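# Sort heavy parcels from a cart into a desk tray

## Task

The cart's top tier holds three parcels that look identical. One or two of them are heavy and the others are far lighter, which shows up as higher motor effort readings while one is being held. Move each heavy parcel into the letter tray on the desk so that it sits completely within the tray's walls. Every light parcel must finish on the cart's top tier, within its rim. At the end the gripper must be open and the robot moved away from the parcels. The robot must not tip over or finish leaning. Anything that stays in place only because the robot is holding it is not counted as done.

## Robot and tools

Robot: a Hello Robot Stretch 4 with a single arm. It has an omni-wheel base, a lift that rides up a mast, an arm that telescopes forward, a three-joint wrist (yaw, pitch, roll) and a two-finger gripper. It is about 1.6 m tall, and the base rim lies within 0.23 m of the base origin. Four cameras are fixed to the robot: head_camera, head_left_camera, head_right_camera and wrist_camera.

Frames: the base frame has its origin on the floor below the base centre, with x forward, y to the left and z up. hand_pose is reported in this frame and marks a point between the open fingertips. Its axes line up with the base frame when all wrist joints are 0, but the printed position may be somewhat off. The odometry frame is the base frame as it was when the scene began. base_odometry comes from wheel rotation only, so wheel slip is counted as movement. Heading is positive to the left and runs from -3.142 to 3.142.

Tool execute_actions: takes "actions", a list holding one action or none, and optional "cameras" (a list of names, or "all"; null or omitted gives every camera, [] gives none). An empty list only returns the state and images. An action may contain "base", "joints" or both, plus optional "pace" and "contact_limits". Alternatively it contains only {"end_of_arm": "enable_torque"}, which powers up any wrist or gripper motor that has switched itself off, holding it where it is. All motions in one action start together.
- "base" takes exactly one key, and each is a relative offset from where the base last measured itself in the latest reported state: translate_m (metres, forward positive, -2 to 2), strafe_m (metres sideways, left positive, -2 to 2) or rotate_rad (radians, counter-clockwise seen from above positive, -3.2 to 3.2).
- "joints" is one object of absolute targets keyed by joint name: lift_m 0 to 1.2 m; arm_m 0 to 0.55 m extension; wrist_yaw_rad -1.134 to 4.276 (0 points forward, positive turns left, 3.14 is folded back, and above 3.4 the arm can block it); wrist_pitch_rad -1.117 to 4.259 (0 level, 1.57 pointing down); wrist_roll_rad -1.117 to 4.259 (0 puts both fingers level, and positive turns clockwise as seen from behind the gripper); gripper_m -0.038 to 0.141 m fingertip gap (negative values press the fingers together). A target outside a joint's range is clipped and the result reports it. Any other bad value or unknown key makes the whole call fail with no motion.
- "pace": "slow", "default", "fast" or "max". The base then reaches up to 0.1/0.3/0.4/0.6 m/s and 1/2/3/4 rad/s. With the lift above 0.2 these speeds are reduced further, down to 0.3 m/s and 1 rad/s at the top.
- "contact_limits": {"arm_m": v}, where v runs from 0 (gentlest) to 0.75 (firmest) and defaults to 0.5. It sets how hard the arm may push before a contact_stop.
A joint or the base that is left out of an action may still be driving toward an earlier target.

Tool wait: {"seconds": 0 to 10}. It sends no new command and returns the same state and images as an empty execute_actions call.

Tool zoom_image: {"camera": name, "region": [x0, y0, x1, y1]} in pixels of that camera's most recent full image, measured from its top-left corner, at most 504 by 504. It returns a closer view.

Tool finished_scene: {"scene": n}, the number of the current scene. It closes the scene, cannot be undone, and reports whether the task succeeded. Replying without a tool call ends everything.

Reading results: base_status and joint_status describe how the last accepted action finished. "done" for the base only means the wheels turned the commanded amount. "off_target" means the part stopped short and may still be pushing. "contact_stop_at_<key>" means it hit something; the part drops its target and lifts, arms or wheels may go slack. "limit_stop_at_<name>" is a built-in limit: limit_stop_at_tilt means a lean above 6 degrees, and limit_stop_at_own_body is a self-collision guard that can trigger with the wrist pitched up below -0.2 and rolled below -0.4 or above 4. "torque_fault" means a wrist motor hit its maximum and went limp; send enable_torque to recover. on_its_own lists whatever the call did not command, and its "held at" value is a target, not the actual position. If one call reports a stop, the rest of that reply's calls are skipped. lidar_m gives 12 distances for 30-degree sectors, starting straight ahead and going counter-clockwise (4th left, 7th behind, 10th right). "-" means nothing was seen, or something is closer than 0.25 m. wrist_depth_mm is a 7x7 grid of median depths from 100 to 2000 mm, read from the top left. turned_by_wheels and turned_by_imu disagreeing by more than about 0.1 rad points to a bump or slip. base_tilt is in degrees, forward and right positive, with a fixed bias of up to about 1.5.

motor_effort gives each motor's load as a percentage, positive toward higher joint values, with the peak of the last action in brackets. It includes noise and a fixed per-motor offset. Weigh each parcel by lifting it and comparing the effort of wrist_pitch_rad (with a level gripper) and of lift_m between parcels. To grip, command a gap smaller than the parcel's width. A firm grip shows as a clear change in gripper effort, while the gripper_m reading alone proves nothing.

Order: unfold the wrist first (lift_m 0.4 with wrist_yaw_rad 0 works). Then approach the cart, pick and weigh each parcel in turn, carry the heavy ones to the tray, and put the light ones back inside the cart rim. Finally open the gripper, pull back and check the images. Avoid turning or driving while carrying more than 1 kg with arm_m above 0.2, especially at fast paces, and avoid strong pushes made with a raised gripper, since either can tip the robot. Also avoid holding more than about 2 kg in a level gripper, dropping or knocking parcels, and hitting things hard. Loose objects can sometimes get nudged, so look again before finishing.

Each tool is called after ">>>" by a JSON object that holds its "api" and its "payload".

## Session

>>> {"api": "execute_actions", "payload": {"actions": []}}

Scene clock: 0.00 s.
base_odometry: x=+0.000 y=+0.000 heading=+0.000 (m, m, rad; odometry frame)
turned_by_wheels: +0.000 (rad since the last result)
turned_by_imu: +0.000 (rad since the last result)
base_tilt: forward=+0.3 right=+0.7 (deg)
lidar_m: 1.96 1.61 1.68 1.89 1.80 1.92 1.84 1.36 1.35 1.52 1.46 1.56
base_status: not commanded
joint_positions: lift_m=+0.275 arm_m=-0.001 wrist_yaw_rad=+3.067 wrist_pitch_rad=-0.002 wrist_roll_rad=-0.003 gripper_m=+0.057
joint_status: not commanded
motor_effort: lift_m=+18 arm_m=+0 wrist_yaw_rad=-1 wrist_pitch_rad=-8 wrist_roll_rad=+2 gripper_m=-2 wheel_0=+0 wheel_1=+0 wheel_2=+0 (%)
hand_pose: x=-0.1109 y=+0.1088 z=+0.4542 quat_wxyz=(+0.037, +0.001, -0.001, +0.999) (m; base frame)
wrist_depth_mm: 140 191 - - - - - / - 143 - - - - - / - 142 - - - - - / 110 141 - - - - - / 137 1661 - - - - - / 1576 1708 216 1863 213 1708 1618 / 1281 1205 1060 149 1078 1098 1118
pictures: head_camera, head_left_camera, head_right_camera, wrist_camera
Images, in order (width x height): head_camera 420x560, head_left_camera 420x672, head_right_camera 420x672, wrist_camera 616x392.

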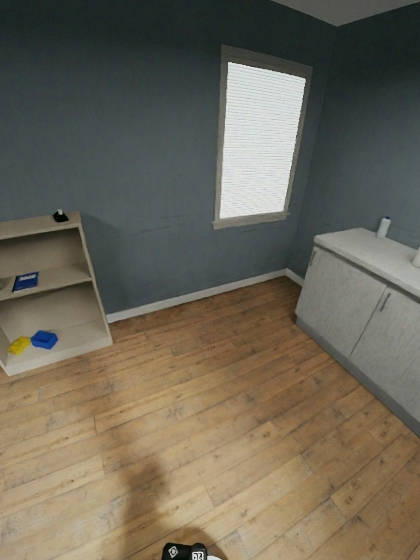

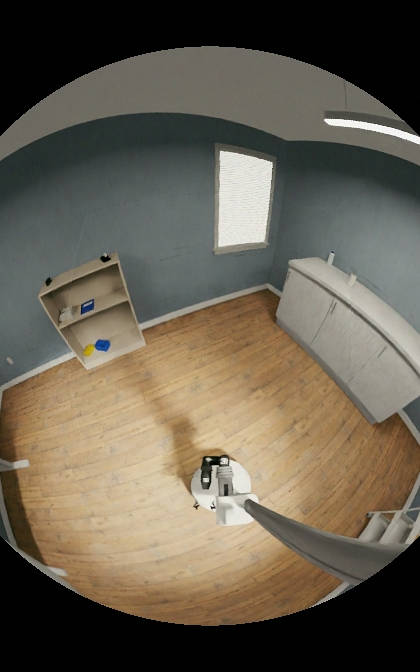

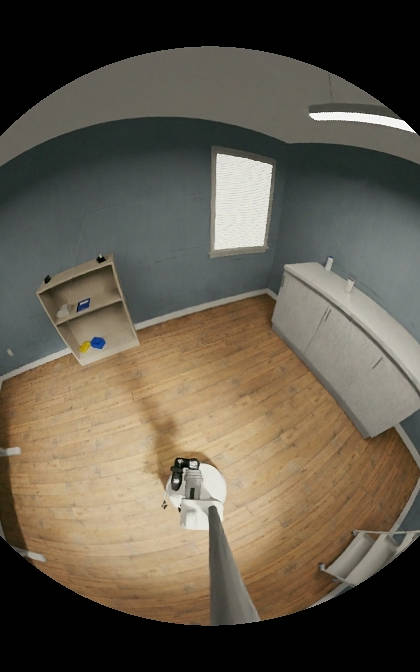

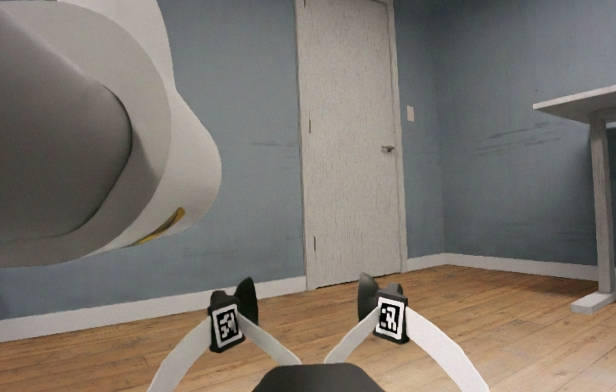

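>>> {"api": "execute_actions", "payload": {"actions": [{"base":{"rotate_rad":-2.2},"joints":{"lift_m":0.9,"wrist_yaw_rad":0},"pace":"fast"}]}}

Scene clock: 2.93 s.
base_odometry: x=+0.000 y=+0.000 heading=-2.199 (m, m, rad; odometry frame)
turned_by_wheels: -2.199 (rad since the last result)
turned_by_imu: -2.187 (rad since the last result)
base_tilt: forward=+0.3 right=+0.7 (deg)
lidar_m: 1.36 1.56 1.48 1.52 2.02 1.62 1.68 1.92 1.82 1.85 1.90 1.80
base_status: done
joint_positions: lift_m=+0.900 arm_m=-0.001 wrist_yaw_rad=+0.000 wrist_pitch_rad=-0.003 wrist_roll_rad=-0.003 gripper_m=+0.057
joint_status: all done
motor_effort: lift_m=+23(25) arm_m=+0(0) wrist_yaw_rad=-2(10) wrist_pitch_rad=-8(9) wrist_roll_rad=+1(2) gripper_m=-3(0) wheel_0=+6(18) wheel_1=+2(11) wheel_2=+3(11) (%)
hand_pose: x=+0.4588 y=-0.0873 z=+1.0786 quat_wxyz=(+1.000, -0.001, -0.001, +0.000) (m; base frame)
wrist_depth_mm: - - 1921 1708 1537 1430 1281 / - - 1921 1708 1537 1397 1308 / - - 1983 1708 1537 1397 1281 / 1921 - 1921 1756 1537 1397 1281 / 1863 - 1921 1708 1537 1430 1281 / 1921 - 215 1499 213 1397 1308 / 1863 - 1808 149 1537 1336 1308
pictures: head_camera, head_left_camera, head_right_camera, wrist_camera
Images, in order (width x height): head_camera 420x560, head_left_camera 420x672, head_right_camera 420x672, wrist_camera 616x392.

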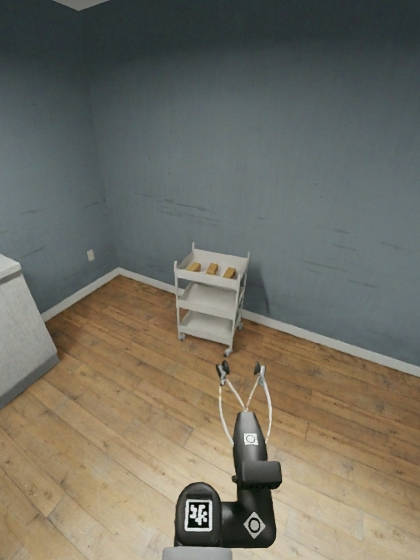

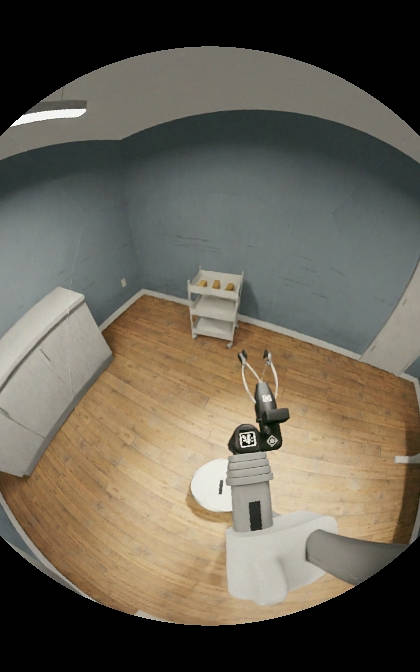

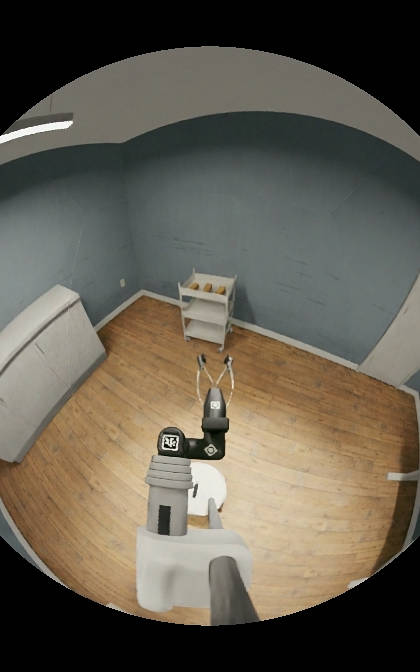

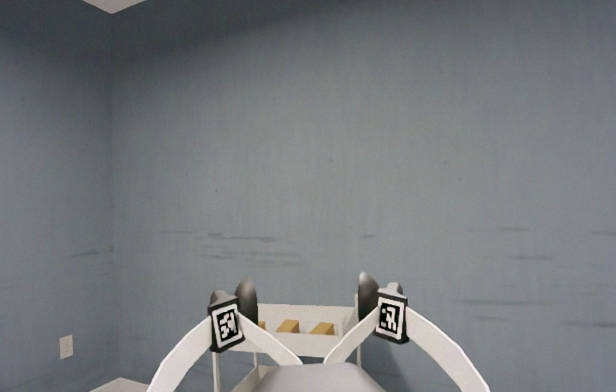

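>>> {"api": "execute_actions", "payload": {"actions": [{"base":{"rotate_rad":-0.4},"joints":{"wrist_pitch_rad":1.57,"lift_m":1.0,"gripper_m":0.1},"pace":"fast"}], "cameras": []}}

>>> {"api": "execute_actions", "payload": {"actions": [{"base":{"strafe_m":0.65},"pace":"fast"}], "cameras": []}}

>>> {"api": "execute_actions", "payload": {"actions": [{"base":{"translate_m":0.7},"pace":"fast"}]}}

Scene clock: 5.27 s.
base_odometry: x=+0.000 y=+0.000 heading=-2.598 (m, m, rad; odometry frame)
turned_by_wheels: -0.399 (rad since the last result)
turned_by_imu: -0.396 (rad since the last result)
base_tilt: forward=+0.4 right=+0.7 (deg)
lidar_m: 1.38 1.37 1.50 1.47 1.58 1.98 1.63 1.74 1.89 1.81 1.91 1.83
base_status: done
joint_positions: lift_m=+1.000 arm_m=-0.001 wrist_yaw_rad=+0.000 wrist_pitch_rad=+1.570 wrist_roll_rad=-0.003 gripper_m=+0.100
joint_status: all done
motor_effort: lift_m=+23(25) arm_m=+0(1) wrist_yaw_rad=+0(2) wrist_pitch_rad=-1(4) wrist_roll_rad=+2(2) gripper_m=-4(2) wheel_0=+6(13) wheel_1=+2(8) wheel_2=+2(8) (%)
hand_pose: x=+0.1706 y=-0.0874 z=+0.8894 quat_wxyz=(+0.707, -0.001, +0.707, +0.001) (m; base frame)
wrist_depth_mm: 1098 1118 1098 1098 1138 1118 1160 / 1098 1078 1098 1098 1098 1118 1138 / 1098 1078 1098 1098 1098 1118 1138 / 1078 1098 1098 1098 1098 1118 1138 / 1078 1078 891 904 1098 1118 1118 / 1078 1078 221 891 215 1098 1098 / 1078 1078 891 149 1078 1098 1098
pictures: none
No camera images: the call's "cameras" was empty. Leave "cameras" out to get every camera's image.

Scene clock: 8.40 s.
base_odometry: x=+0.336 y=-0.556 heading=-2.598 (m, m, rad; odometry frame)
turned_by_wheels: +0.000 (rad since the last result)
turned_by_imu: +0.002 (rad since the last result)
base_tilt: forward=+0.4 right=+0.7 (deg)
lidar_m: 1.29 1.94 0.85 0.82 0.90 1.32 1.88 1.72 2.54 2.47 2.46 1.89
base_status: done
joint_positions: lift_m=+1.000 arm_m=-0.001 wrist_yaw_rad=+0.000 wrist_pitch_rad=+1.570 wrist_roll_rad=-0.003 gripper_m=+0.100
joint_status: not commanded
motor_effort: lift_m=+22(23) arm_m=-1(0) wrist_yaw_rad=-1(1) wrist_pitch_rad=-2(1) wrist_roll_rad=+1(2) gripper_m=-1(2) wheel_0=-3(14) wheel_1=+1(12) wheel_2=+0(1) (%)
hand_pose: x=+0.1705 y=-0.0874 z=+0.8894 quat_wxyz=(+0.707, -0.001, +0.707, +0.001) (m; base frame)
wrist_depth_mm: 1098 1098 1078 1118 1118 1118 1138 / 1078 1098 1098 1118 1138 1118 1138 / 1098 1098 1098 1098 1118 1118 1118 / 1078 1098 1098 1098 1098 1118 1118 / 1078 1078 891 891 1098 1098 1118 / 1078 1078 221 878 216 1098 1098 / 1078 1060 891 148 1098 1098 1098
pictures: none
No camera images: the call's "cameras" was empty. Leave "cameras" out to get every camera's image.

Scene clock: 11.83 s.
base_odometry: x=-0.263 y=-0.918 heading=-2.598 (m, m, rad; odometry frame)
turned_by_wheels: +0.001 (rad since the last result)
turned_by_imu: +0.004 (rad since the last result)
base_tilt: forward=+0.4 right=+0.6 (deg)
lidar_m: 0.58 1.22 1.43 0.78 0.83 1.22 2.40 2.41 2.57 2.50 1.53 0.62
base_status: done
joint_positions: lift_m=+1.000 arm_m=-0.001 wrist_yaw_rad=+0.000 wrist_pitch_rad=+1.570 wrist_roll_rad=-0.003 gripper_m=+0.100
joint_status: not commanded
motor_effort: lift_m=+22(22) arm_m=-1(0) wrist_yaw_rad=-1(1) wrist_pitch_rad=-2(3) wrist_roll_rad=+1(2) gripper_m=-2(1) wheel_0=+7(9) wheel_1=+2(5) wheel_2=-2(16) (%)
hand_pose: x=+0.1705 y=-0.0874 z=+0.8894 quat_wxyz=(+0.707, -0.001, +0.707, +0.001) (m; base frame)
wrist_depth_mm: 1098 1098 991 976 1118 1138 1118 / 1078 1098 1098 1098 1098 1118 1118 / 1098 1098 1098 1098 1098 1118 1118 / 1098 1098 1098 1098 1118 1118 1118 / 1078 1078 891 878 1098 1118 1118 / 1078 1078 222 878 216 1118 1098 / 1060 1078 891 149 1098 1098 1098
pictures: head_camera, head_left_camera, head_right_camera, wrist_camera
Images, in order (width x height): head_camera 420x560, head_left_camera 420x672, head_right_camera 420x672, wrist_camera 616x392.

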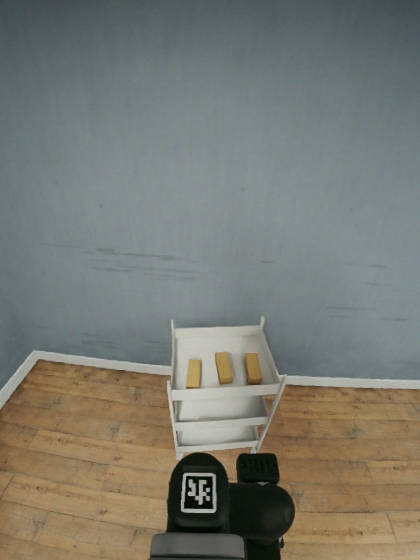

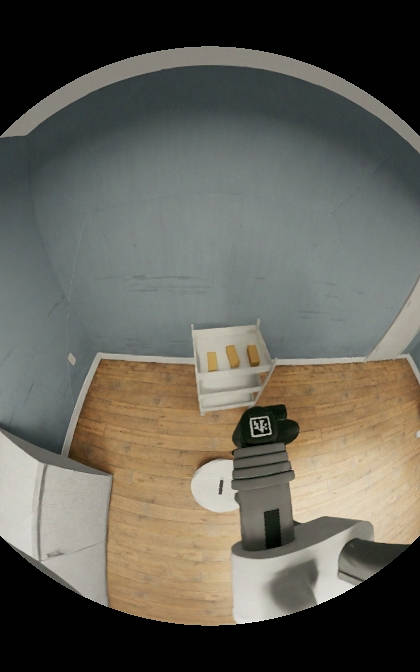

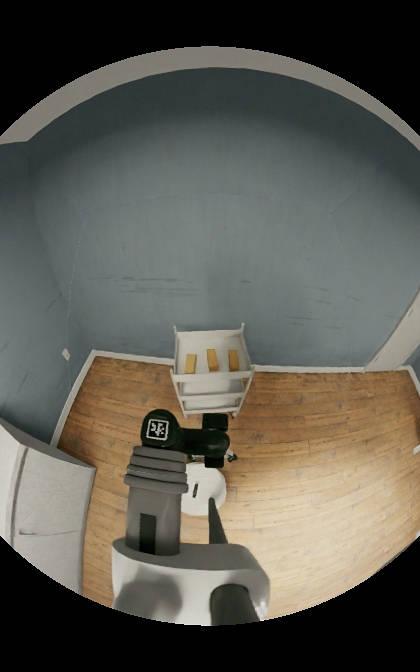

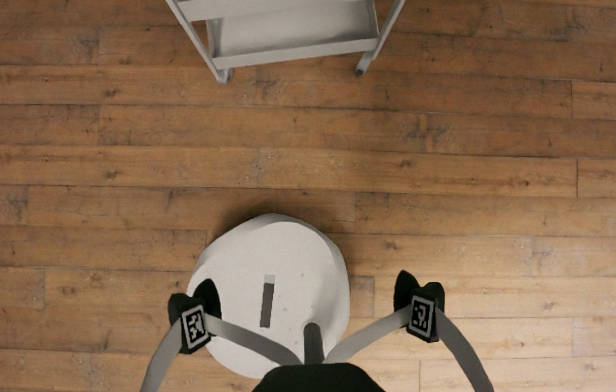

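>>> {"api": "execute_actions", "payload": {"actions": [{"base":{"translate_m":0.27},"joints":{"arm_m":0.25},"pace":"fast"}], "cameras": ["head_camera","wrist_camera"]}}

Scene clock: 14.37 s.
base_odometry: x=-0.494 y=-1.058 heading=-2.597 (m, m, rad; odometry frame)
turned_by_wheels: +0.001 (rad since the last result)
turned_by_imu: +0.002 (rad since the last result)
base_tilt: forward=+0.3 right=+0.7 (deg)
lidar_m: 0.31 0.33 1.34 0.99 0.84 1.22 2.69 2.73 2.57 2.56 1.18 0.36
base_status: done
joint_positions: lift_m=+1.000 arm_m=+0.249 wrist_yaw_rad=+0.000 wrist_pitch_rad=+1.570 wrist_roll_rad=-0.003 gripper_m=+0.100
joint_status: all done
motor_effort: lift_m=+22(22) arm_m=+7(6) wrist_yaw_rad=-2(1) wrist_pitch_rad=-2(3) wrist_roll_rad=+1(2) gripper_m=-4(3) wheel_0=+4(12) wheel_1=+3(8) wheel_2=+1(13) (%)
hand_pose: x=+0.4200 y=-0.0874 z=+0.8894 quat_wxyz=(+0.707, -0.001, +0.707, +0.001) (m; base frame)
wrist_depth_mm: 809 809 445 455 449 778 831 / 1078 449 449 455 459 991 1118 / 1098 445 449 452 452 455 1118 / 1078 445 449 399 402 455 1118 / 1078 442 442 445 452 455 1118 / 1060 430 221 449 216 1098 1098 / 1078 392 878 149 1078 1098 1098
pictures: head_camera, wrist_camera
Images, in order (width x height): head_camera 420x560, wrist_camera 616x392.

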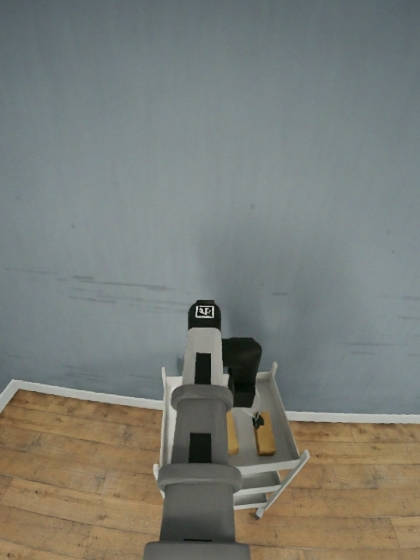

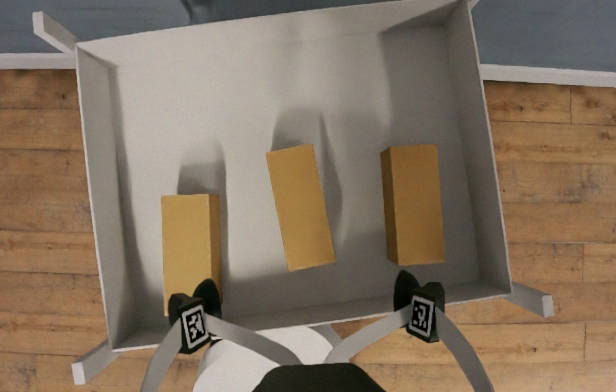

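>>> {"api": "execute_actions", "payload": {"actions": [{"joints":{"arm_m":0.292,"lift_m":0.85,"wrist_roll_rad":-0.18,"gripper_m":0.09},"pace":"fast"}], "cameras": ["head_right_camera","wrist_camera"]}}

Scene clock: 16.40 s.
base_odometry: x=-0.494 y=-1.058 heading=-2.597 (m, m, rad; odometry frame)
turned_by_wheels: +0.000 (rad since the last result)
turned_by_imu: +0.001 (rad since the last result)
base_tilt: forward=+0.4 right=+0.7 (deg)
lidar_m: 0.31 0.34 1.37 1.00 0.84 1.22 2.68 2.73 2.58 2.56 1.17 0.36
base_status: not commanded
joint_positions: lift_m=+0.850 arm_m=+0.291 wrist_yaw_rad=+0.000 wrist_pitch_rad=+1.570 wrist_roll_rad=-0.179 gripper_m=+0.090
joint_status: all done
motor_effort: lift_m=+14(20) arm_m=+6(7) wrist_yaw_rad=-1(1) wrist_pitch_rad=-2(3) wrist_roll_rad=+0(4) gripper_m=-1(1) wheel_0=+4(4) wheel_1=+3(3) wheel_2=+1(1) (%)
hand_pose: x=+0.4619 y=-0.0874 z=+0.7401 quat_wxyz=(+0.705, -0.063, +0.704, +0.063) (m; base frame)
wrist_depth_mm: 286 303 304 306 306 309 303 / 290 301 303 304 307 309 307 / 294 300 303 301 304 307 306 / 294 298 301 251 304 306 304 / 296 248 300 250 303 252 303 / 294 246 220 249 216 252 300 / 287 245 296 148 300 251 298
pictures: head_right_camera, wrist_camera
Images, in order (width x height): head_right_camera 420x672, wrist_camera 616x392.

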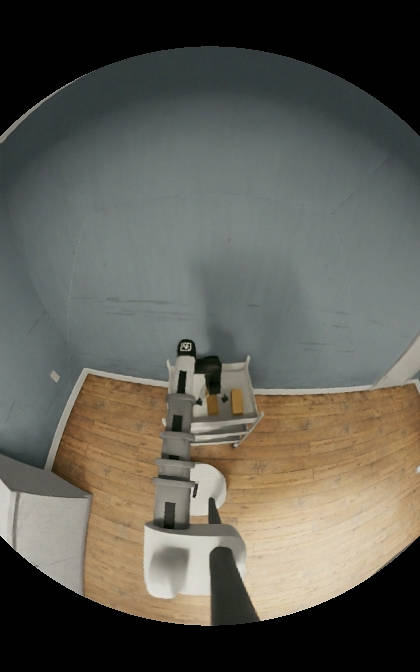

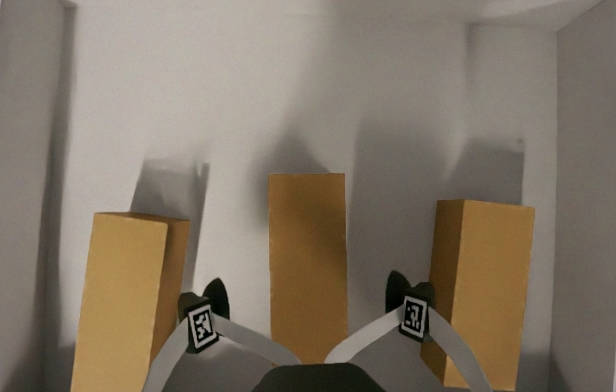

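>>> {"api": "execute_actions", "payload": {"actions": [{"joints":{"lift_m":0.802,"arm_m":0.3,"gripper_m":0.072}}], "cameras": ["wrist_camera"]}}

>>> {"api": "execute_actions", "payload": {"actions": [{"joints":{"gripper_m":0.01}}], "cameras": ["wrist_camera"]}}

>>> {"api": "execute_actions", "payload": {"actions": [{"joints":{"lift_m":0.83}}], "cameras": ["wrist_camera"]}}

Scene clock: 19.37 s.
base_odometry: x=-0.494 y=-1.058 heading=-2.597 (m, m, rad; odometry frame)
turned_by_wheels: +0.000 (rad since the last result)
turned_by_imu: +0.001 (rad since the last result)
base_tilt: forward=+0.4 right=+0.7 (deg)
lidar_m: 0.32 0.33 1.38 0.99 0.83 1.21 2.70 2.73 2.59 2.56 1.17 0.34
base_status: not commanded
joint_positions: lift_m=+0.802 arm_m=+0.299 wrist_yaw_rad=+0.000 wrist_pitch_rad=+1.570 wrist_roll_rad=-0.179 gripper_m=+0.072
joint_status: all done
motor_effort: lift_m=+14(13) arm_m=+7(7) wrist_yaw_rad=-1(2) wrist_pitch_rad=-2(2) wrist_roll_rad=+1(0) gripper_m=-3(3) wheel_0=+4(4) wheel_1=+3(3) wheel_2=+1(1) (%)
hand_pose: x=+0.4699 y=-0.0874 z=+0.6921 quat_wxyz=(+0.705, -0.063, +0.704, +0.063) (m; base frame)
wrist_depth_mm: 254 255 256 257 259 259 263 / 253 254 255 256 257 259 260 / 251 253 256 256 257 258 260 / 252 252 254 203 256 257 258 / 200 215 252 203 255 218 205 / 199 207 251 202 214 208 204 / 198 199 251 147 253 203 204
pictures: wrist_camera
Images, in order (width x height): wrist_camera 616x392.

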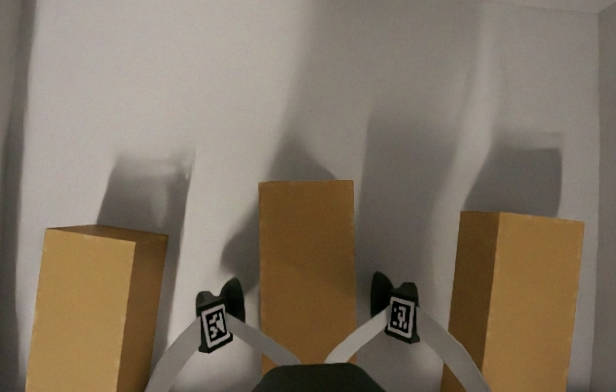

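Scene clock: 20.77 s.
base_odometry: x=-0.494 y=-1.058 heading=-2.597 (m, m, rad; odometry frame)
turned_by_wheels: +0.000 (rad since the last result)
turned_by_imu: +0.000 (rad since the last result)
base_tilt: forward=+0.3 right=+0.7 (deg)
lidar_m: 0.32 0.33 1.37 0.98 0.83 1.22 2.69 2.75 2.60 2.56 1.17 0.37
base_status: not commanded
joint_positions: lift_m=+0.802 arm_m=+0.299 wrist_yaw_rad=+0.000 wrist_pitch_rad=+1.570 wrist_roll_rad=-0.179 gripper_m=+0.011
joint_status: all done
motor_effort: lift_m=+13(14) arm_m=+7(7) wrist_yaw_rad=-1(0) wrist_pitch_rad=-2(2) wrist_roll_rad=+1(0) gripper_m=-22(23) wheel_0=+4(4) wheel_1=+3(3) wheel_2=+1(1) (%)
hand_pose: x=+0.4699 y=-0.0874 z=+0.6921 quat_wxyz=(+0.705, -0.063, +0.704, +0.063) (m; base frame)
wrist_depth_mm: 253 255 256 257 259 260 262 / 253 254 255 256 257 259 260 / 252 254 254 255 257 258 259 / 251 253 254 191 256 257 258 / 200 215 252 190 254 217 206 / 199 206 206 189 190 207 204 / 198 198 250 188 253 203 204
pictures: wrist_camera
Images, in order (width x height): wrist_camera 616x392.

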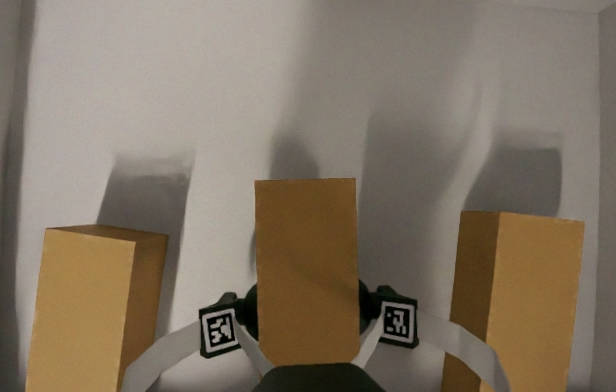

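Scene clock: 21.67 s.
base_odometry: x=-0.494 y=-1.058 heading=-2.597 (m, m, rad; odometry frame)
turned_by_wheels: +0.000 (rad since the last result)
turned_by_imu: +0.000 (rad since the last result)
base_tilt: forward=+0.3 right=+0.7 (deg)
lidar_m: 0.33 0.34 1.35 1.00 0.85 1.21 2.68 2.73 2.59 2.56 1.16 0.34
base_status: not commanded
joint_positions: lift_m=+0.830 arm_m=+0.299 wrist_yaw_rad=+0.000 wrist_pitch_rad=+1.570 wrist_roll_rad=-0.179 gripper_m=+0.011
joint_status: all done
motor_effort: lift_m=+24(24) arm_m=+7(7) wrist_yaw_rad=-1(1) wrist_pitch_rad=-2(3) wrist_roll_rad=+1(1) gripper_m=-22(28) wheel_0=+4(4) wheel_1=+3(3) wheel_2=+1(1) (%)
hand_pose: x=+0.4699 y=-0.0874 z=+0.7193 quat_wxyz=(+0.705, -0.063, +0.704, +0.063) (m; base frame)
wrist_depth_mm: 281 282 283 285 285 287 289 / 281 281 282 285 286 286 287 / 278 279 281 283 285 286 286 / 278 279 281 191 283 286 286 / 276 227 279 190 282 231 257 / 271 226 206 189 190 231 282 / 266 225 277 189 279 230 279
pictures: wrist_camera
Images, in order (width x height): wrist_camera 616x392.

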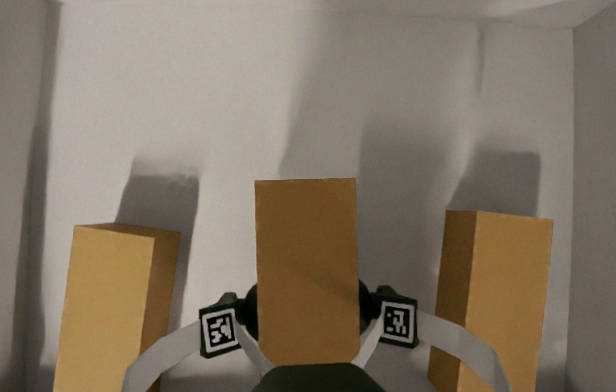

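>>> {"api": "execute_actions", "payload": {"actions": [{"joints":{"lift_m":0.86,"wrist_pitch_rad":1.1}}], "cameras": ["wrist_camera"]}}

Scene clock: 23.17 s.
base_odometry: x=-0.494 y=-1.058 heading=-2.597 (m, m, rad; odometry frame)
turned_by_wheels: +0.000 (rad since the last result)
turned_by_imu: +0.000 (rad since the last result)
base_tilt: forward=+0.3 right=+0.7 (deg)
lidar_m: 0.32 0.33 1.36 1.01 0.84 1.20 2.68 2.71 2.58 2.56 1.18 0.35
base_status: not commanded
joint_positions: lift_m=+0.860 arm_m=+0.299 wrist_yaw_rad=+0.000 wrist_pitch_rad=+1.102 wrist_roll_rad=-0.179 gripper_m=+0.011
joint_status: all done
motor_effort: lift_m=+23(24) arm_m=+7(7) wrist_yaw_rad=-2(1) wrist_pitch_rad=-7(7) wrist_roll_rad=+0(0) gripper_m=-23(25) wheel_0=+4(4) wheel_1=+3(3) wheel_2=+1(1) (%)
hand_pose: x=+0.6001 y=-0.0874 z=+0.7805 quat_wxyz=(+0.849, -0.076, +0.521, +0.047) (m; base frame)
wrist_depth_mm: 466 445 418 399 379 366 351 / 559 525 500 469 445 421 404 / 715 661 609 569 530 500 473 / 580 768 715 190 634 609 530 / 324 343 345 190 357 353 715 / 312 324 206 190 190 342 904 / 297 297 301 188 314 315 298
pictures: wrist_camera
Images, in order (width x height): wrist_camera 616x392.

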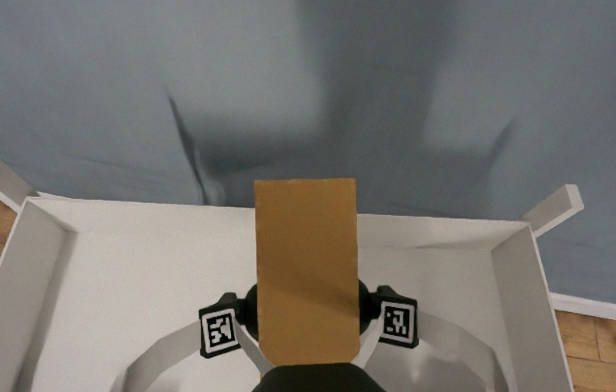

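>>> {"api": "execute_actions", "payload": {"actions": [{"joints":{"lift_m":0.803,"wrist_pitch_rad":1.57}}], "cameras": []}}

>>> {"api": "execute_actions", "payload": {"actions": [{"joints":{"gripper_m":0.072}}], "cameras": []}}

>>> {"api": "execute_actions", "payload": {"actions": [{"joints":{"lift_m":0.86},"pace":"fast"}], "cameras": []}}

>>> {"api": "execute_actions", "payload": {"actions": [{"base":{"strafe_m":-0.118},"joints":{"wrist_roll_rad":-0.07},"pace":"fast"}], "cameras": ["wrist_camera"]}}

Scene clock: 24.87 s.
base_odometry: x=-0.494 y=-1.058 heading=-2.597 (m, m, rad; odometry frame)
turned_by_wheels: +0.000 (rad since the last result)
turned_by_imu: +0.000 (rad since the last result)
base_tilt: forward=+0.3 right=+0.7 (deg)
lidar_m: 0.32 0.33 1.35 1.01 0.83 1.21 2.68 2.72 2.60 2.56 1.19 0.37
base_status: not commanded
joint_positions: lift_m=+0.803 arm_m=+0.299 wrist_yaw_rad=+0.000 wrist_pitch_rad=+1.570 wrist_roll_rad=-0.179 gripper_m=+0.011
joint_status: all done
motor_effort: lift_m=+13(22) arm_m=+6(7) wrist_yaw_rad=-1(2) wrist_pitch_rad=-2(1) wrist_roll_rad=+0(0) gripper_m=-24(24) wheel_0=+4(4) wheel_1=+3(3) wheel_2=+1(1) (%)
hand_pose: x=+0.4699 y=-0.0874 z=+0.6931 quat_wxyz=(+0.705, -0.063, +0.704, +0.063) (m; base frame)
wrist_depth_mm: 255 256 258 258 259 260 262 / 254 255 256 257 258 259 262 / 253 254 255 256 257 259 260 / 252 253 254 191 257 258 259 / 201 214 253 190 256 219 206 / 200 207 206 189 190 207 205 / 200 199 251 189 254 204 205
pictures: none
No camera images: the call's "cameras" was empty. Leave "cameras" out to get every camera's image.

Scene clock: 26.27 s.
base_odometry: x=-0.494 y=-1.058 heading=-2.597 (m, m, rad; odometry frame)
turned_by_wheels: +0.000 (rad since the last result)
turned_by_imu: +0.000 (rad since the last result)
base_tilt: forward=+0.3 right=+0.7 (deg)
lidar_m: 0.31 0.33 1.36 0.99 0.83 1.20 2.68 2.72 2.59 2.56 1.19 0.37
base_status: not commanded
joint_positions: lift_m=+0.803 arm_m=+0.299 wrist_yaw_rad=+0.000 wrist_pitch_rad=+1.570 wrist_roll_rad=-0.179 gripper_m=+0.072
joint_status: all done
motor_effort: lift_m=+14(14) arm_m=+7(7) wrist_yaw_rad=-1(1) wrist_pitch_rad=-2(2) wrist_roll_rad=+0(0) gripper_m=-5(21) wheel_0=+4(4) wheel_1=+3(3) wheel_2=+1(1) (%)
hand_pose: x=+0.4699 y=-0.0874 z=+0.6931 quat_wxyz=(+0.705, -0.063, +0.704, +0.063) (m; base frame)
wrist_depth_mm: 255 256 257 259 260 262 263 / 254 255 257 257 259 260 262 / 253 254 255 257 258 259 260 / 252 253 254 204 257 258 259 / 201 214 254 204 256 219 206 / 200 206 252 202 214 208 205 / 199 200 252 147 254 204 204
pictures: none
No camera images: the call's "cameras" was empty. Leave "cameras" out to get every camera's image.

Scene clock: 27.23 s.
base_odometry: x=-0.494 y=-1.058 heading=-2.597 (m, m, rad; odometry frame)
turned_by_wheels: +0.000 (rad since the last result)
turned_by_imu: +0.000 (rad since the last result)
base_tilt: forward=+0.4 right=+0.7 (deg)
lidar_m: 0.32 0.33 1.37 0.98 0.84 1.21 2.68 2.73 2.58 2.55 1.19 0.35
base_status: not commanded
joint_positions: lift_m=+0.860 arm_m=+0.299 wrist_yaw_rad=+0.000 wrist_pitch_rad=+1.570 wrist_roll_rad=-0.179 gripper_m=+0.072
joint_status: all done
motor_effort: lift_m=+23(25) arm_m=+6(7) wrist_yaw_rad=-1(1) wrist_pitch_rad=-2(2) wrist_roll_rad=+0(0) gripper_m=-1(3) wheel_0=+4(4) wheel_1=+3(3) wheel_2=+1(1) (%)
hand_pose: x=+0.4699 y=-0.0874 z=+0.7493 quat_wxyz=(+0.705, -0.063, +0.704, +0.063) (m; base frame)
wrist_depth_mm: 287 312 314 314 306 301 291 / 291 312 314 314 315 319 312 / 296 310 312 312 314 315 312 / 298 309 310 260 314 315 309 / 300 256 309 258 312 262 306 / 300 255 301 258 215 262 303 / 296 254 306 147 309 259 297
pictures: none
No camera images: the call's "cameras" was empty. Leave "cameras" out to get every camera's image.

Scene clock: 28.63 s.
base_odometry: x=-0.555 y=-0.957 heading=-2.597 (m, m, rad; odometry frame)
turned_by_wheels: +0.000 (rad since the last result)
turned_by_imu: +0.000 (rad since the last result)
base_tilt: forward=+0.3 right=+0.7 (deg)
lidar_m: 0.34 0.36 1.34 1.02 0.93 1.38 2.63 2.73 2.48 2.42 1.17 0.37
base_status: done
joint_positions: lift_m=+0.860 arm_m=+0.299 wrist_yaw_rad=+0.000 wrist_pitch_rad=+1.570 wrist_roll_rad=-0.071 gripper_m=+0.072
joint_status: all done
motor_effort: lift_m=+23(23) arm_m=+7(7) wrist_yaw_rad=-1(1) wrist_pitch_rad=-2(2) wrist_roll_rad=+3(5) gripper_m=-4(2) wheel_0=+2(12) wheel_1=+1(18) wheel_2=+0(0) (%)
hand_pose: x=+0.4699 y=-0.0874 z=+0.7493 quat_wxyz=(+0.707, -0.025, +0.706, +0.025) (m; base frame)
wrist_depth_mm: 306 310 314 315 314 683 661 / 309 310 314 314 317 904 878 / 309 310 309 314 314 976 976 / 307 258 312 260 314 976 976 / 306 258 309 258 312 960 976 / 301 256 259 258 214 976 960 / 300 255 306 148 309 960 976
pictures: wrist_camera
Images, in order (width x height): wrist_camera 616x392.

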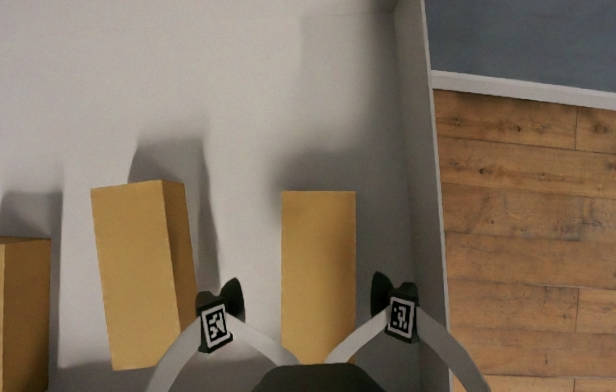

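>>> {"api": "execute_actions", "payload": {"actions": [{"base":{"strafe_m":-0.006},"joints":{"lift_m":0.802}}], "cameras": ["wrist_camera"]}}

>>> {"api": "execute_actions", "payload": {"actions": [{"joints":{"gripper_m":0.005}}], "cameras": []}}

>>> {"api": "execute_actions", "payload": {"actions": [{"joints":{"lift_m":0.86,"wrist_pitch_rad":1.2}}], "cameras": ["wrist_camera"]}}

Scene clock: 30.20 s.
base_odometry: x=-0.558 y=-0.952 heading=-2.597 (m, m, rad; odometry frame)
turned_by_wheels: +0.000 (rad since the last result)
turned_by_imu: +0.001 (rad since the last result)
base_tilt: forward=+0.3 right=+0.7 (deg)
lidar_m: 0.33 0.34 1.35 1.00 0.95 1.39 2.64 2.72 2.47 2.43 1.15 0.36
base_status: done
joint_positions: lift_m=+0.802 arm_m=+0.299 wrist_yaw_rad=+0.000 wrist_pitch_rad=+1.570 wrist_roll_rad=-0.071 gripper_m=+0.072
joint_status: all done
motor_effort: lift_m=+13(22) arm_m=+7(7) wrist_yaw_rad=-2(1) wrist_pitch_rad=-2(2) wrist_roll_rad=+3(4) gripper_m=-4(7) wheel_0=+3(12) wheel_1=-2(8) wheel_2=+0(2) (%)
hand_pose: x=+0.4699 y=-0.0874 z=+0.6921 quat_wxyz=(+0.707, -0.025, +0.706, +0.025) (m; base frame)
wrist_depth_mm: 254 255 257 257 258 661 654 / 253 254 255 256 259 831 854 / 252 253 254 256 257 917 931 / 200 224 253 204 256 917 917 / 199 213 254 202 254 904 917 / 199 202 251 202 202 917 917 / 198 199 251 147 253 917 904
pictures: wrist_camera
Images, in order (width x height): wrist_camera 616x392.

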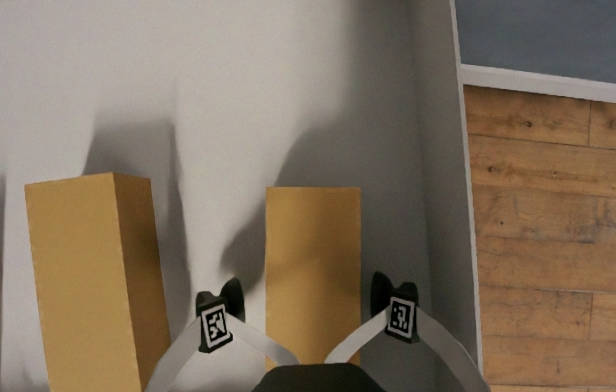

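Scene clock: 31.67 s.
base_odometry: x=-0.558 y=-0.952 heading=-2.597 (m, m, rad; odometry frame)
turned_by_wheels: +0.000 (rad since the last result)
turned_by_imu: +0.000 (rad since the last result)
base_tilt: forward=+0.3 right=+0.7 (deg)
lidar_m: 0.34 0.34 1.33 1.01 0.96 1.38 2.62 2.73 2.45 2.43 1.15 0.37
base_status: not commanded
joint_positions: lift_m=+0.802 arm_m=+0.299 wrist_yaw_rad=+0.000 wrist_pitch_rad=+1.570 wrist_roll_rad=-0.071 gripper_m=+0.006
joint_status: all done
motor_effort: lift_m=+15(15) arm_m=+7(7) wrist_yaw_rad=-1(0) wrist_pitch_rad=-2(1) wrist_roll_rad=+3(3) gripper_m=-25(29) wheel_0=+3(3) wheel_1=-1(1) wheel_2=+0(0) (%)
hand_pose: x=+0.4699 y=-0.0874 z=+0.6920 quat_wxyz=(+0.707, -0.025, +0.706, +0.025) (m; base frame)
wrist_depth_mm: 252 254 256 256 257 661 654 / 252 253 254 255 256 842 866 / 251 252 254 255 255 931 917 / 199 220 252 190 254 904 931 / 199 212 252 189 254 904 917 / 198 202 204 188 189 904 917 / 198 198 250 187 252 197 904
pictures: none
No camera images: the call's "cameras" was empty. Leave "cameras" out to get every camera's image.

Scene clock: 32.83 s.
base_odometry: x=-0.558 y=-0.952 heading=-2.597 (m, m, rad; odometry frame)
turned_by_wheels: +0.000 (rad since the last result)
turned_by_imu: +0.000 (rad since the last result)
base_tilt: forward=+0.3 right=+0.7 (deg)
lidar_m: 0.33 0.34 1.34 0.99 0.96 1.39 2.64 2.72 2.45 2.43 1.17 0.36
base_status: not commanded
joint_positions: lift_m=+0.859 arm_m=+0.299 wrist_yaw_rad=+0.000 wrist_pitch_rad=+1.202 wrist_roll_rad=-0.071 gripper_m=+0.006
joint_status: all done
motor_effort: lift_m=+25(26) arm_m=+6(7) wrist_yaw_rad=-2(2) wrist_pitch_rad=-9(12) wrist_roll_rad=+4(3) gripper_m=-23(25) wheel_0=+3(3) wheel_1=-1(1) wheel_2=+0(0) (%)
hand_pose: x=+0.5737 y=-0.0874 z=+0.7686 quat_wxyz=(+0.824, -0.029, +0.565, +0.020) (m; base frame)
wrist_depth_mm: 459 445 433 424 410 407 397 / 559 544 535 517 500 484 469 / 723 683 640 615 574 609 580 / 336 345 349 190 366 809 778 / 334 336 338 189 343 1008 991 / 315 319 204 188 190 960 960 / 298 253 297 187 279 891 917
pictures: wrist_camera
Images, in order (width x height): wrist_camera 616x392.

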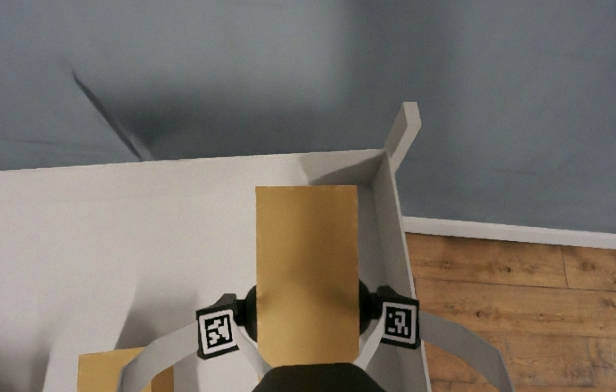

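>>> {"api": "execute_actions", "payload": {"actions": [{"joints":{"lift_m":0.803,"wrist_pitch_rad":1.57}}], "cameras": []}}

>>> {"api": "execute_actions", "payload": {"actions": [{"joints":{"gripper_m":0.072}}], "cameras": []}}

>>> {"api": "execute_actions", "payload": {"actions": [{"joints":{"lift_m":0.86},"pace":"fast"}], "cameras": []}}

>>> {"api": "execute_actions", "payload": {"actions": [{"base":{"strafe_m":0.244},"joints":{"wrist_roll_rad":-0.02,"arm_m":0.25},"pace":"fast"}], "cameras": ["wrist_camera"]}}

Scene clock: 34.63 s.
base_odometry: x=-0.558 y=-0.952 heading=-2.597 (m, m, rad; odometry frame)
turned_by_wheels: +0.000 (rad since the last result)
turned_by_imu: +0.001 (rad since the last result)
base_tilt: forward=+0.4 right=+0.7 (deg)
lidar_m: 0.33 0.34 1.35 1.00 0.95 1.37 2.60 2.72 2.47 2.42 1.15 0.37
base_status: not commanded
joint_positions: lift_m=+0.803 arm_m=+0.299 wrist_yaw_rad=+0.000 wrist_pitch_rad=+1.570 wrist_roll_rad=-0.071 gripper_m=+0.006
joint_status: all done
motor_effort: lift_m=+15(23) arm_m=+6(7) wrist_yaw_rad=-1(3) wrist_pitch_rad=-2(0) wrist_roll_rad=+3(4) gripper_m=-28(26) wheel_0=+3(3) wheel_1=-1(1) wheel_2=+0(0) (%)
hand_pose: x=+0.4700 y=-0.0874 z=+0.6930 quat_wxyz=(+0.707, -0.025, +0.706, +0.025) (m; base frame)
wrist_depth_mm: 254 255 257 257 258 654 654 / 252 254 255 257 257 831 866 / 252 253 254 255 257 917 917 / 200 223 253 190 255 917 917 / 200 211 252 189 255 904 917 / 199 202 204 187 189 904 917 / 199 198 250 187 253 197 891
pictures: none
No camera images: the call's "cameras" was empty. Leave "cameras" out to get every camera's image.

Scene clock: 36.10 s.
base_odometry: x=-0.558 y=-0.952 heading=-2.597 (m, m, rad; odometry frame)
turned_by_wheels: +0.000 (rad since the last result)
turned_by_imu: +0.000 (rad since the last result)
base_tilt: forward=+0.3 right=+0.6 (deg)
lidar_m: 0.33 0.34 1.34 1.02 0.96 1.40 2.63 2.74 2.45 2.41 1.18 0.37
base_status: not commanded
joint_positions: lift_m=+0.803 arm_m=+0.299 wrist_yaw_rad=+0.000 wrist_pitch_rad=+1.570 wrist_roll_rad=-0.071 gripper_m=+0.072
joint_status: all done
motor_effort: lift_m=+15(15) arm_m=+6(6) wrist_yaw_rad=+0(0) wrist_pitch_rad=-2(2) wrist_roll_rad=+4(3) gripper_m=-3(24) wheel_0=+3(3) wheel_1=-1(1) wheel_2=+0(0) (%)
hand_pose: x=+0.4699 y=-0.0874 z=+0.6930 quat_wxyz=(+0.707, -0.025, +0.706, +0.025) (m; base frame)
wrist_depth_mm: 254 256 257 258 259 661 654 / 254 254 256 258 258 842 842 / 253 255 256 256 258 904 931 / 202 224 254 204 257 931 917 / 200 212 254 203 257 917 931 / 199 202 251 202 215 917 917 / 199 200 250 147 254 904 917
pictures: none
No camera images: the call's "cameras" was empty. Leave "cameras" out to get every camera's image.

Scene clock: 37.07 s.
base_odometry: x=-0.558 y=-0.952 heading=-2.597 (m, m, rad; odometry frame)
turned_by_wheels: +0.000 (rad since the last result)
turned_by_imu: +0.000 (rad since the last result)
base_tilt: forward=+0.4 right=+0.7 (deg)
lidar_m: 0.33 0.35 1.36 1.02 0.95 1.41 2.66 2.71 2.45 2.43 1.16 0.38
base_status: not commanded
joint_positions: lift_m=+0.860 arm_m=+0.299 wrist_yaw_rad=+0.000 wrist_pitch_rad=+1.570 wrist_roll_rad=-0.071 gripper_m=+0.072
joint_status: all done
motor_effort: lift_m=+23(24) arm_m=+7(6) wrist_yaw_rad=-1(1) wrist_pitch_rad=-2(3) wrist_roll_rad=+3(3) gripper_m=+1(2) wheel_0=+3(3) wheel_1=-2(1) wheel_2=+0(0) (%)
hand_pose: x=+0.4699 y=-0.0874 z=+0.7493 quat_wxyz=(+0.707, -0.025, +0.706, +0.025) (m; base frame)
wrist_depth_mm: 307 310 310 315 317 683 654 / 310 310 314 314 315 917 891 / 307 310 310 314 314 976 976 / 307 257 310 262 312 976 991 / 306 255 310 259 310 960 960 / 304 255 274 258 214 960 976 / 304 254 306 147 307 976 960
pictures: none
No camera images: the call's "cameras" was empty. Leave "cameras" out to get every camera's image.

Scene clock: 38.93 s.
base_odometry: x=-0.432 y=-1.161 heading=-2.597 (m, m, rad; odometry frame)
turned_by_wheels: +0.000 (rad since the last result)
turned_by_imu: +0.001 (rad since the last result)
base_tilt: forward=+0.3 right=+0.7 (deg)
lidar_m: 0.31 0.95 1.29 0.95 0.72 1.02 2.70 2.73 2.75 2.70 0.52 0.35
base_status: done
joint_positions: lift_m=+0.860 arm_m=+0.251 wrist_yaw_rad=+0.000 wrist_pitch_rad=+1.570 wrist_roll_rad=-0.021 gripper_m=+0.072
joint_status: all done
motor_effort: lift_m=+23(23) arm_m=-7(7) wrist_yaw_rad=+0(1) wrist_pitch_rad=-3(3) wrist_roll_rad=+3(4) gripper_m=-5(2) wheel_0=-5(14) wheel_1=+2(12) wheel_2=+0(2) (%)
hand_pose: x=+0.4223 y=-0.0874 z=+0.7493 quat_wxyz=(+0.707, -0.007, +0.707, +0.007) (m; base frame)
wrist_depth_mm: 904 831 314 315 317 320 320 / 946 960 312 314 315 317 319 / 946 946 312 312 314 264 319 / 946 960 310 260 312 264 312 / 946 946 309 258 312 262 314 / 946 946 259 258 214 312 314 / 946 946 287 147 289 264 272
pictures: wrist_camera
Images, in order (width x height): wrist_camera 616x392.

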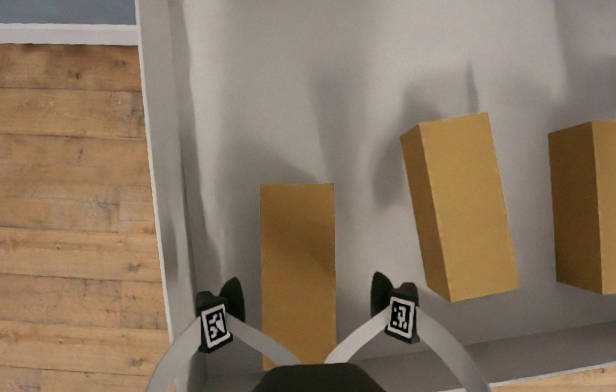

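>>> {"api": "execute_actions", "payload": {"actions": [{"base":{"strafe_m":0.008},"joints":{"lift_m":0.802}}], "cameras": ["wrist_camera"]}}

>>> {"api": "execute_actions", "payload": {"actions": [{"joints":{"gripper_m":0.005}}], "cameras": []}}

>>> {"api": "execute_actions", "payload": {"actions": [{"joints":{"lift_m":0.87,"wrist_pitch_rad":1.1}}], "cameras": ["wrist_camera"]}}

Scene clock: 40.63 s.
base_odometry: x=-0.428 y=-1.168 heading=-2.597 (m, m, rad; odometry frame)
turned_by_wheels: +0.000 (rad since the last result)
turned_by_imu: +0.000 (rad since the last result)
base_tilt: forward=+0.3 right=+0.7 (deg)
lidar_m: 0.32 0.93 1.29 0.95 0.72 1.02 2.70 2.72 2.77 2.69 0.51 0.34
base_status: done
joint_positions: lift_m=+0.802 arm_m=+0.251 wrist_yaw_rad=+0.000 wrist_pitch_rad=+1.570 wrist_roll_rad=-0.021 gripper_m=+0.072
joint_status: all done
motor_effort: lift_m=+13(21) arm_m=-7(7) wrist_yaw_rad=-1(1) wrist_pitch_rad=-2(3) wrist_roll_rad=+4(4) gripper_m=+1(0) wheel_0=-3(16) wheel_1=+0(11) wheel_2=+0(0) (%)
hand_pose: x=+0.4223 y=-0.0874 z=+0.6921 quat_wxyz=(+0.707, -0.007, +0.707, +0.007) (m; base frame)
wrist_depth_mm: 891 255 257 258 258 260 262 / 904 246 256 256 258 259 260 / 891 236 254 255 257 207 207 / 878 247 253 204 256 206 206 / 891 236 252 203 255 215 206 / 878 891 238 202 202 243 205 / 891 891 250 147 254 254 256
pictures: wrist_camera
Images, in order (width x height): wrist_camera 616x392.

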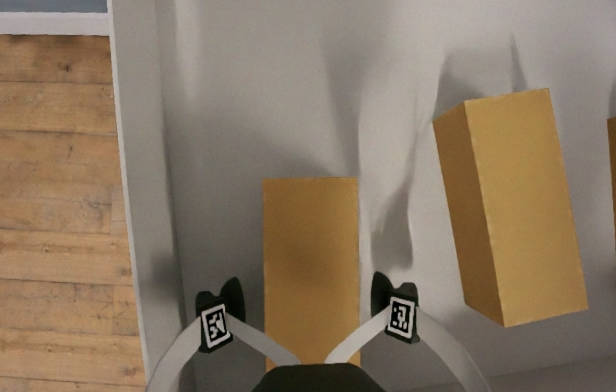

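Scene clock: 42.10 s.
base_odometry: x=-0.428 y=-1.168 heading=-2.597 (m, m, rad; odometry frame)
turned_by_wheels: +0.000 (rad since the last result)
turned_by_imu: +0.000 (rad since the last result)
base_tilt: forward=+0.3 right=+0.7 (deg)
lidar_m: 0.31 0.96 1.28 0.97 0.72 1.03 2.71 2.72 2.76 2.69 0.50 0.34
base_status: not commanded
joint_positions: lift_m=+0.802 arm_m=+0.251 wrist_yaw_rad=+0.000 wrist_pitch_rad=+1.570 wrist_roll_rad=-0.021 gripper_m=+0.006
joint_status: all done
motor_effort: lift_m=+13(13) arm_m=-7(7) wrist_yaw_rad=-1(2) wrist_pitch_rad=-3(3) wrist_roll_rad=+3(3) gripper_m=-24(23) wheel_0=-3(3) wheel_1=+0(0) wheel_2=+0(0) (%)
hand_pose: x=+0.4223 y=-0.0874 z=+0.6921 quat_wxyz=(+0.707, -0.007, +0.707, +0.007) (m; base frame)
wrist_depth_mm: 891 255 256 257 259 260 262 / 891 245 255 257 257 259 260 / 891 236 255 256 257 207 207 / 904 247 253 190 256 206 206 / 891 236 251 188 255 215 206 / 891 891 204 187 189 241 205 / 891 208 249 187 254 250 256
pictures: none
No camera images: the call's "cameras" was empty. Leave "cameras" out to get every camera's image.

Scene clock: 43.33 s.
base_odometry: x=-0.428 y=-1.168 heading=-2.597 (m, m, rad; odometry frame)
turned_by_wheels: +0.000 (rad since the last result)
turned_by_imu: +0.000 (rad since the last result)
base_tilt: forward=+0.3 right=+0.7 (deg)
lidar_m: 0.30 0.94 1.27 0.94 0.72 0.99 2.72 2.70 2.77 2.67 0.52 0.33
base_status: not commanded
joint_positions: lift_m=+0.870 arm_m=+0.251 wrist_yaw_rad=+0.000 wrist_pitch_rad=+1.101 wrist_roll_rad=-0.021 gripper_m=+0.006
joint_status: all done
motor_effort: lift_m=+23(24) arm_m=-7(7) wrist_yaw_rad=-2(3) wrist_pitch_rad=-6(8) wrist_roll_rad=+4(3) gripper_m=-28(22) wheel_0=-3(3) wheel_1=-1(0) wheel_2=+0(0) (%)
hand_pose: x=+0.5526 y=-0.0874 z=+0.7905 quat_wxyz=(+0.852, -0.009, +0.523, +0.005) (m; base frame)
wrist_depth_mm: 469 466 459 459 455 449 452 / 554 549 544 539 535 525 521 / 683 676 668 661 654 615 603 / 878 866 362 189 384 392 399 / 1042 1025 359 189 373 373 373 / 960 976 204 188 190 347 345 / 917 891 296 187 298 268 317
pictures: wrist_camera
Images, in order (width x height): wrist_camera 616x392.

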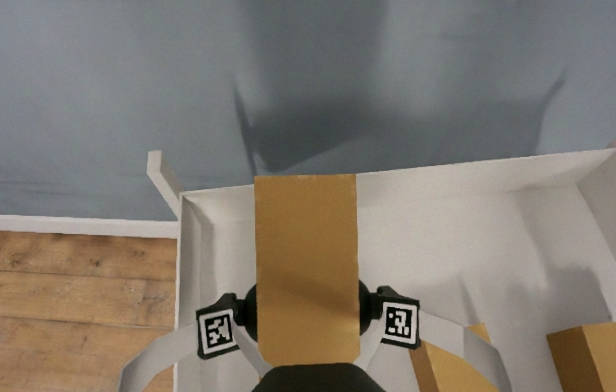

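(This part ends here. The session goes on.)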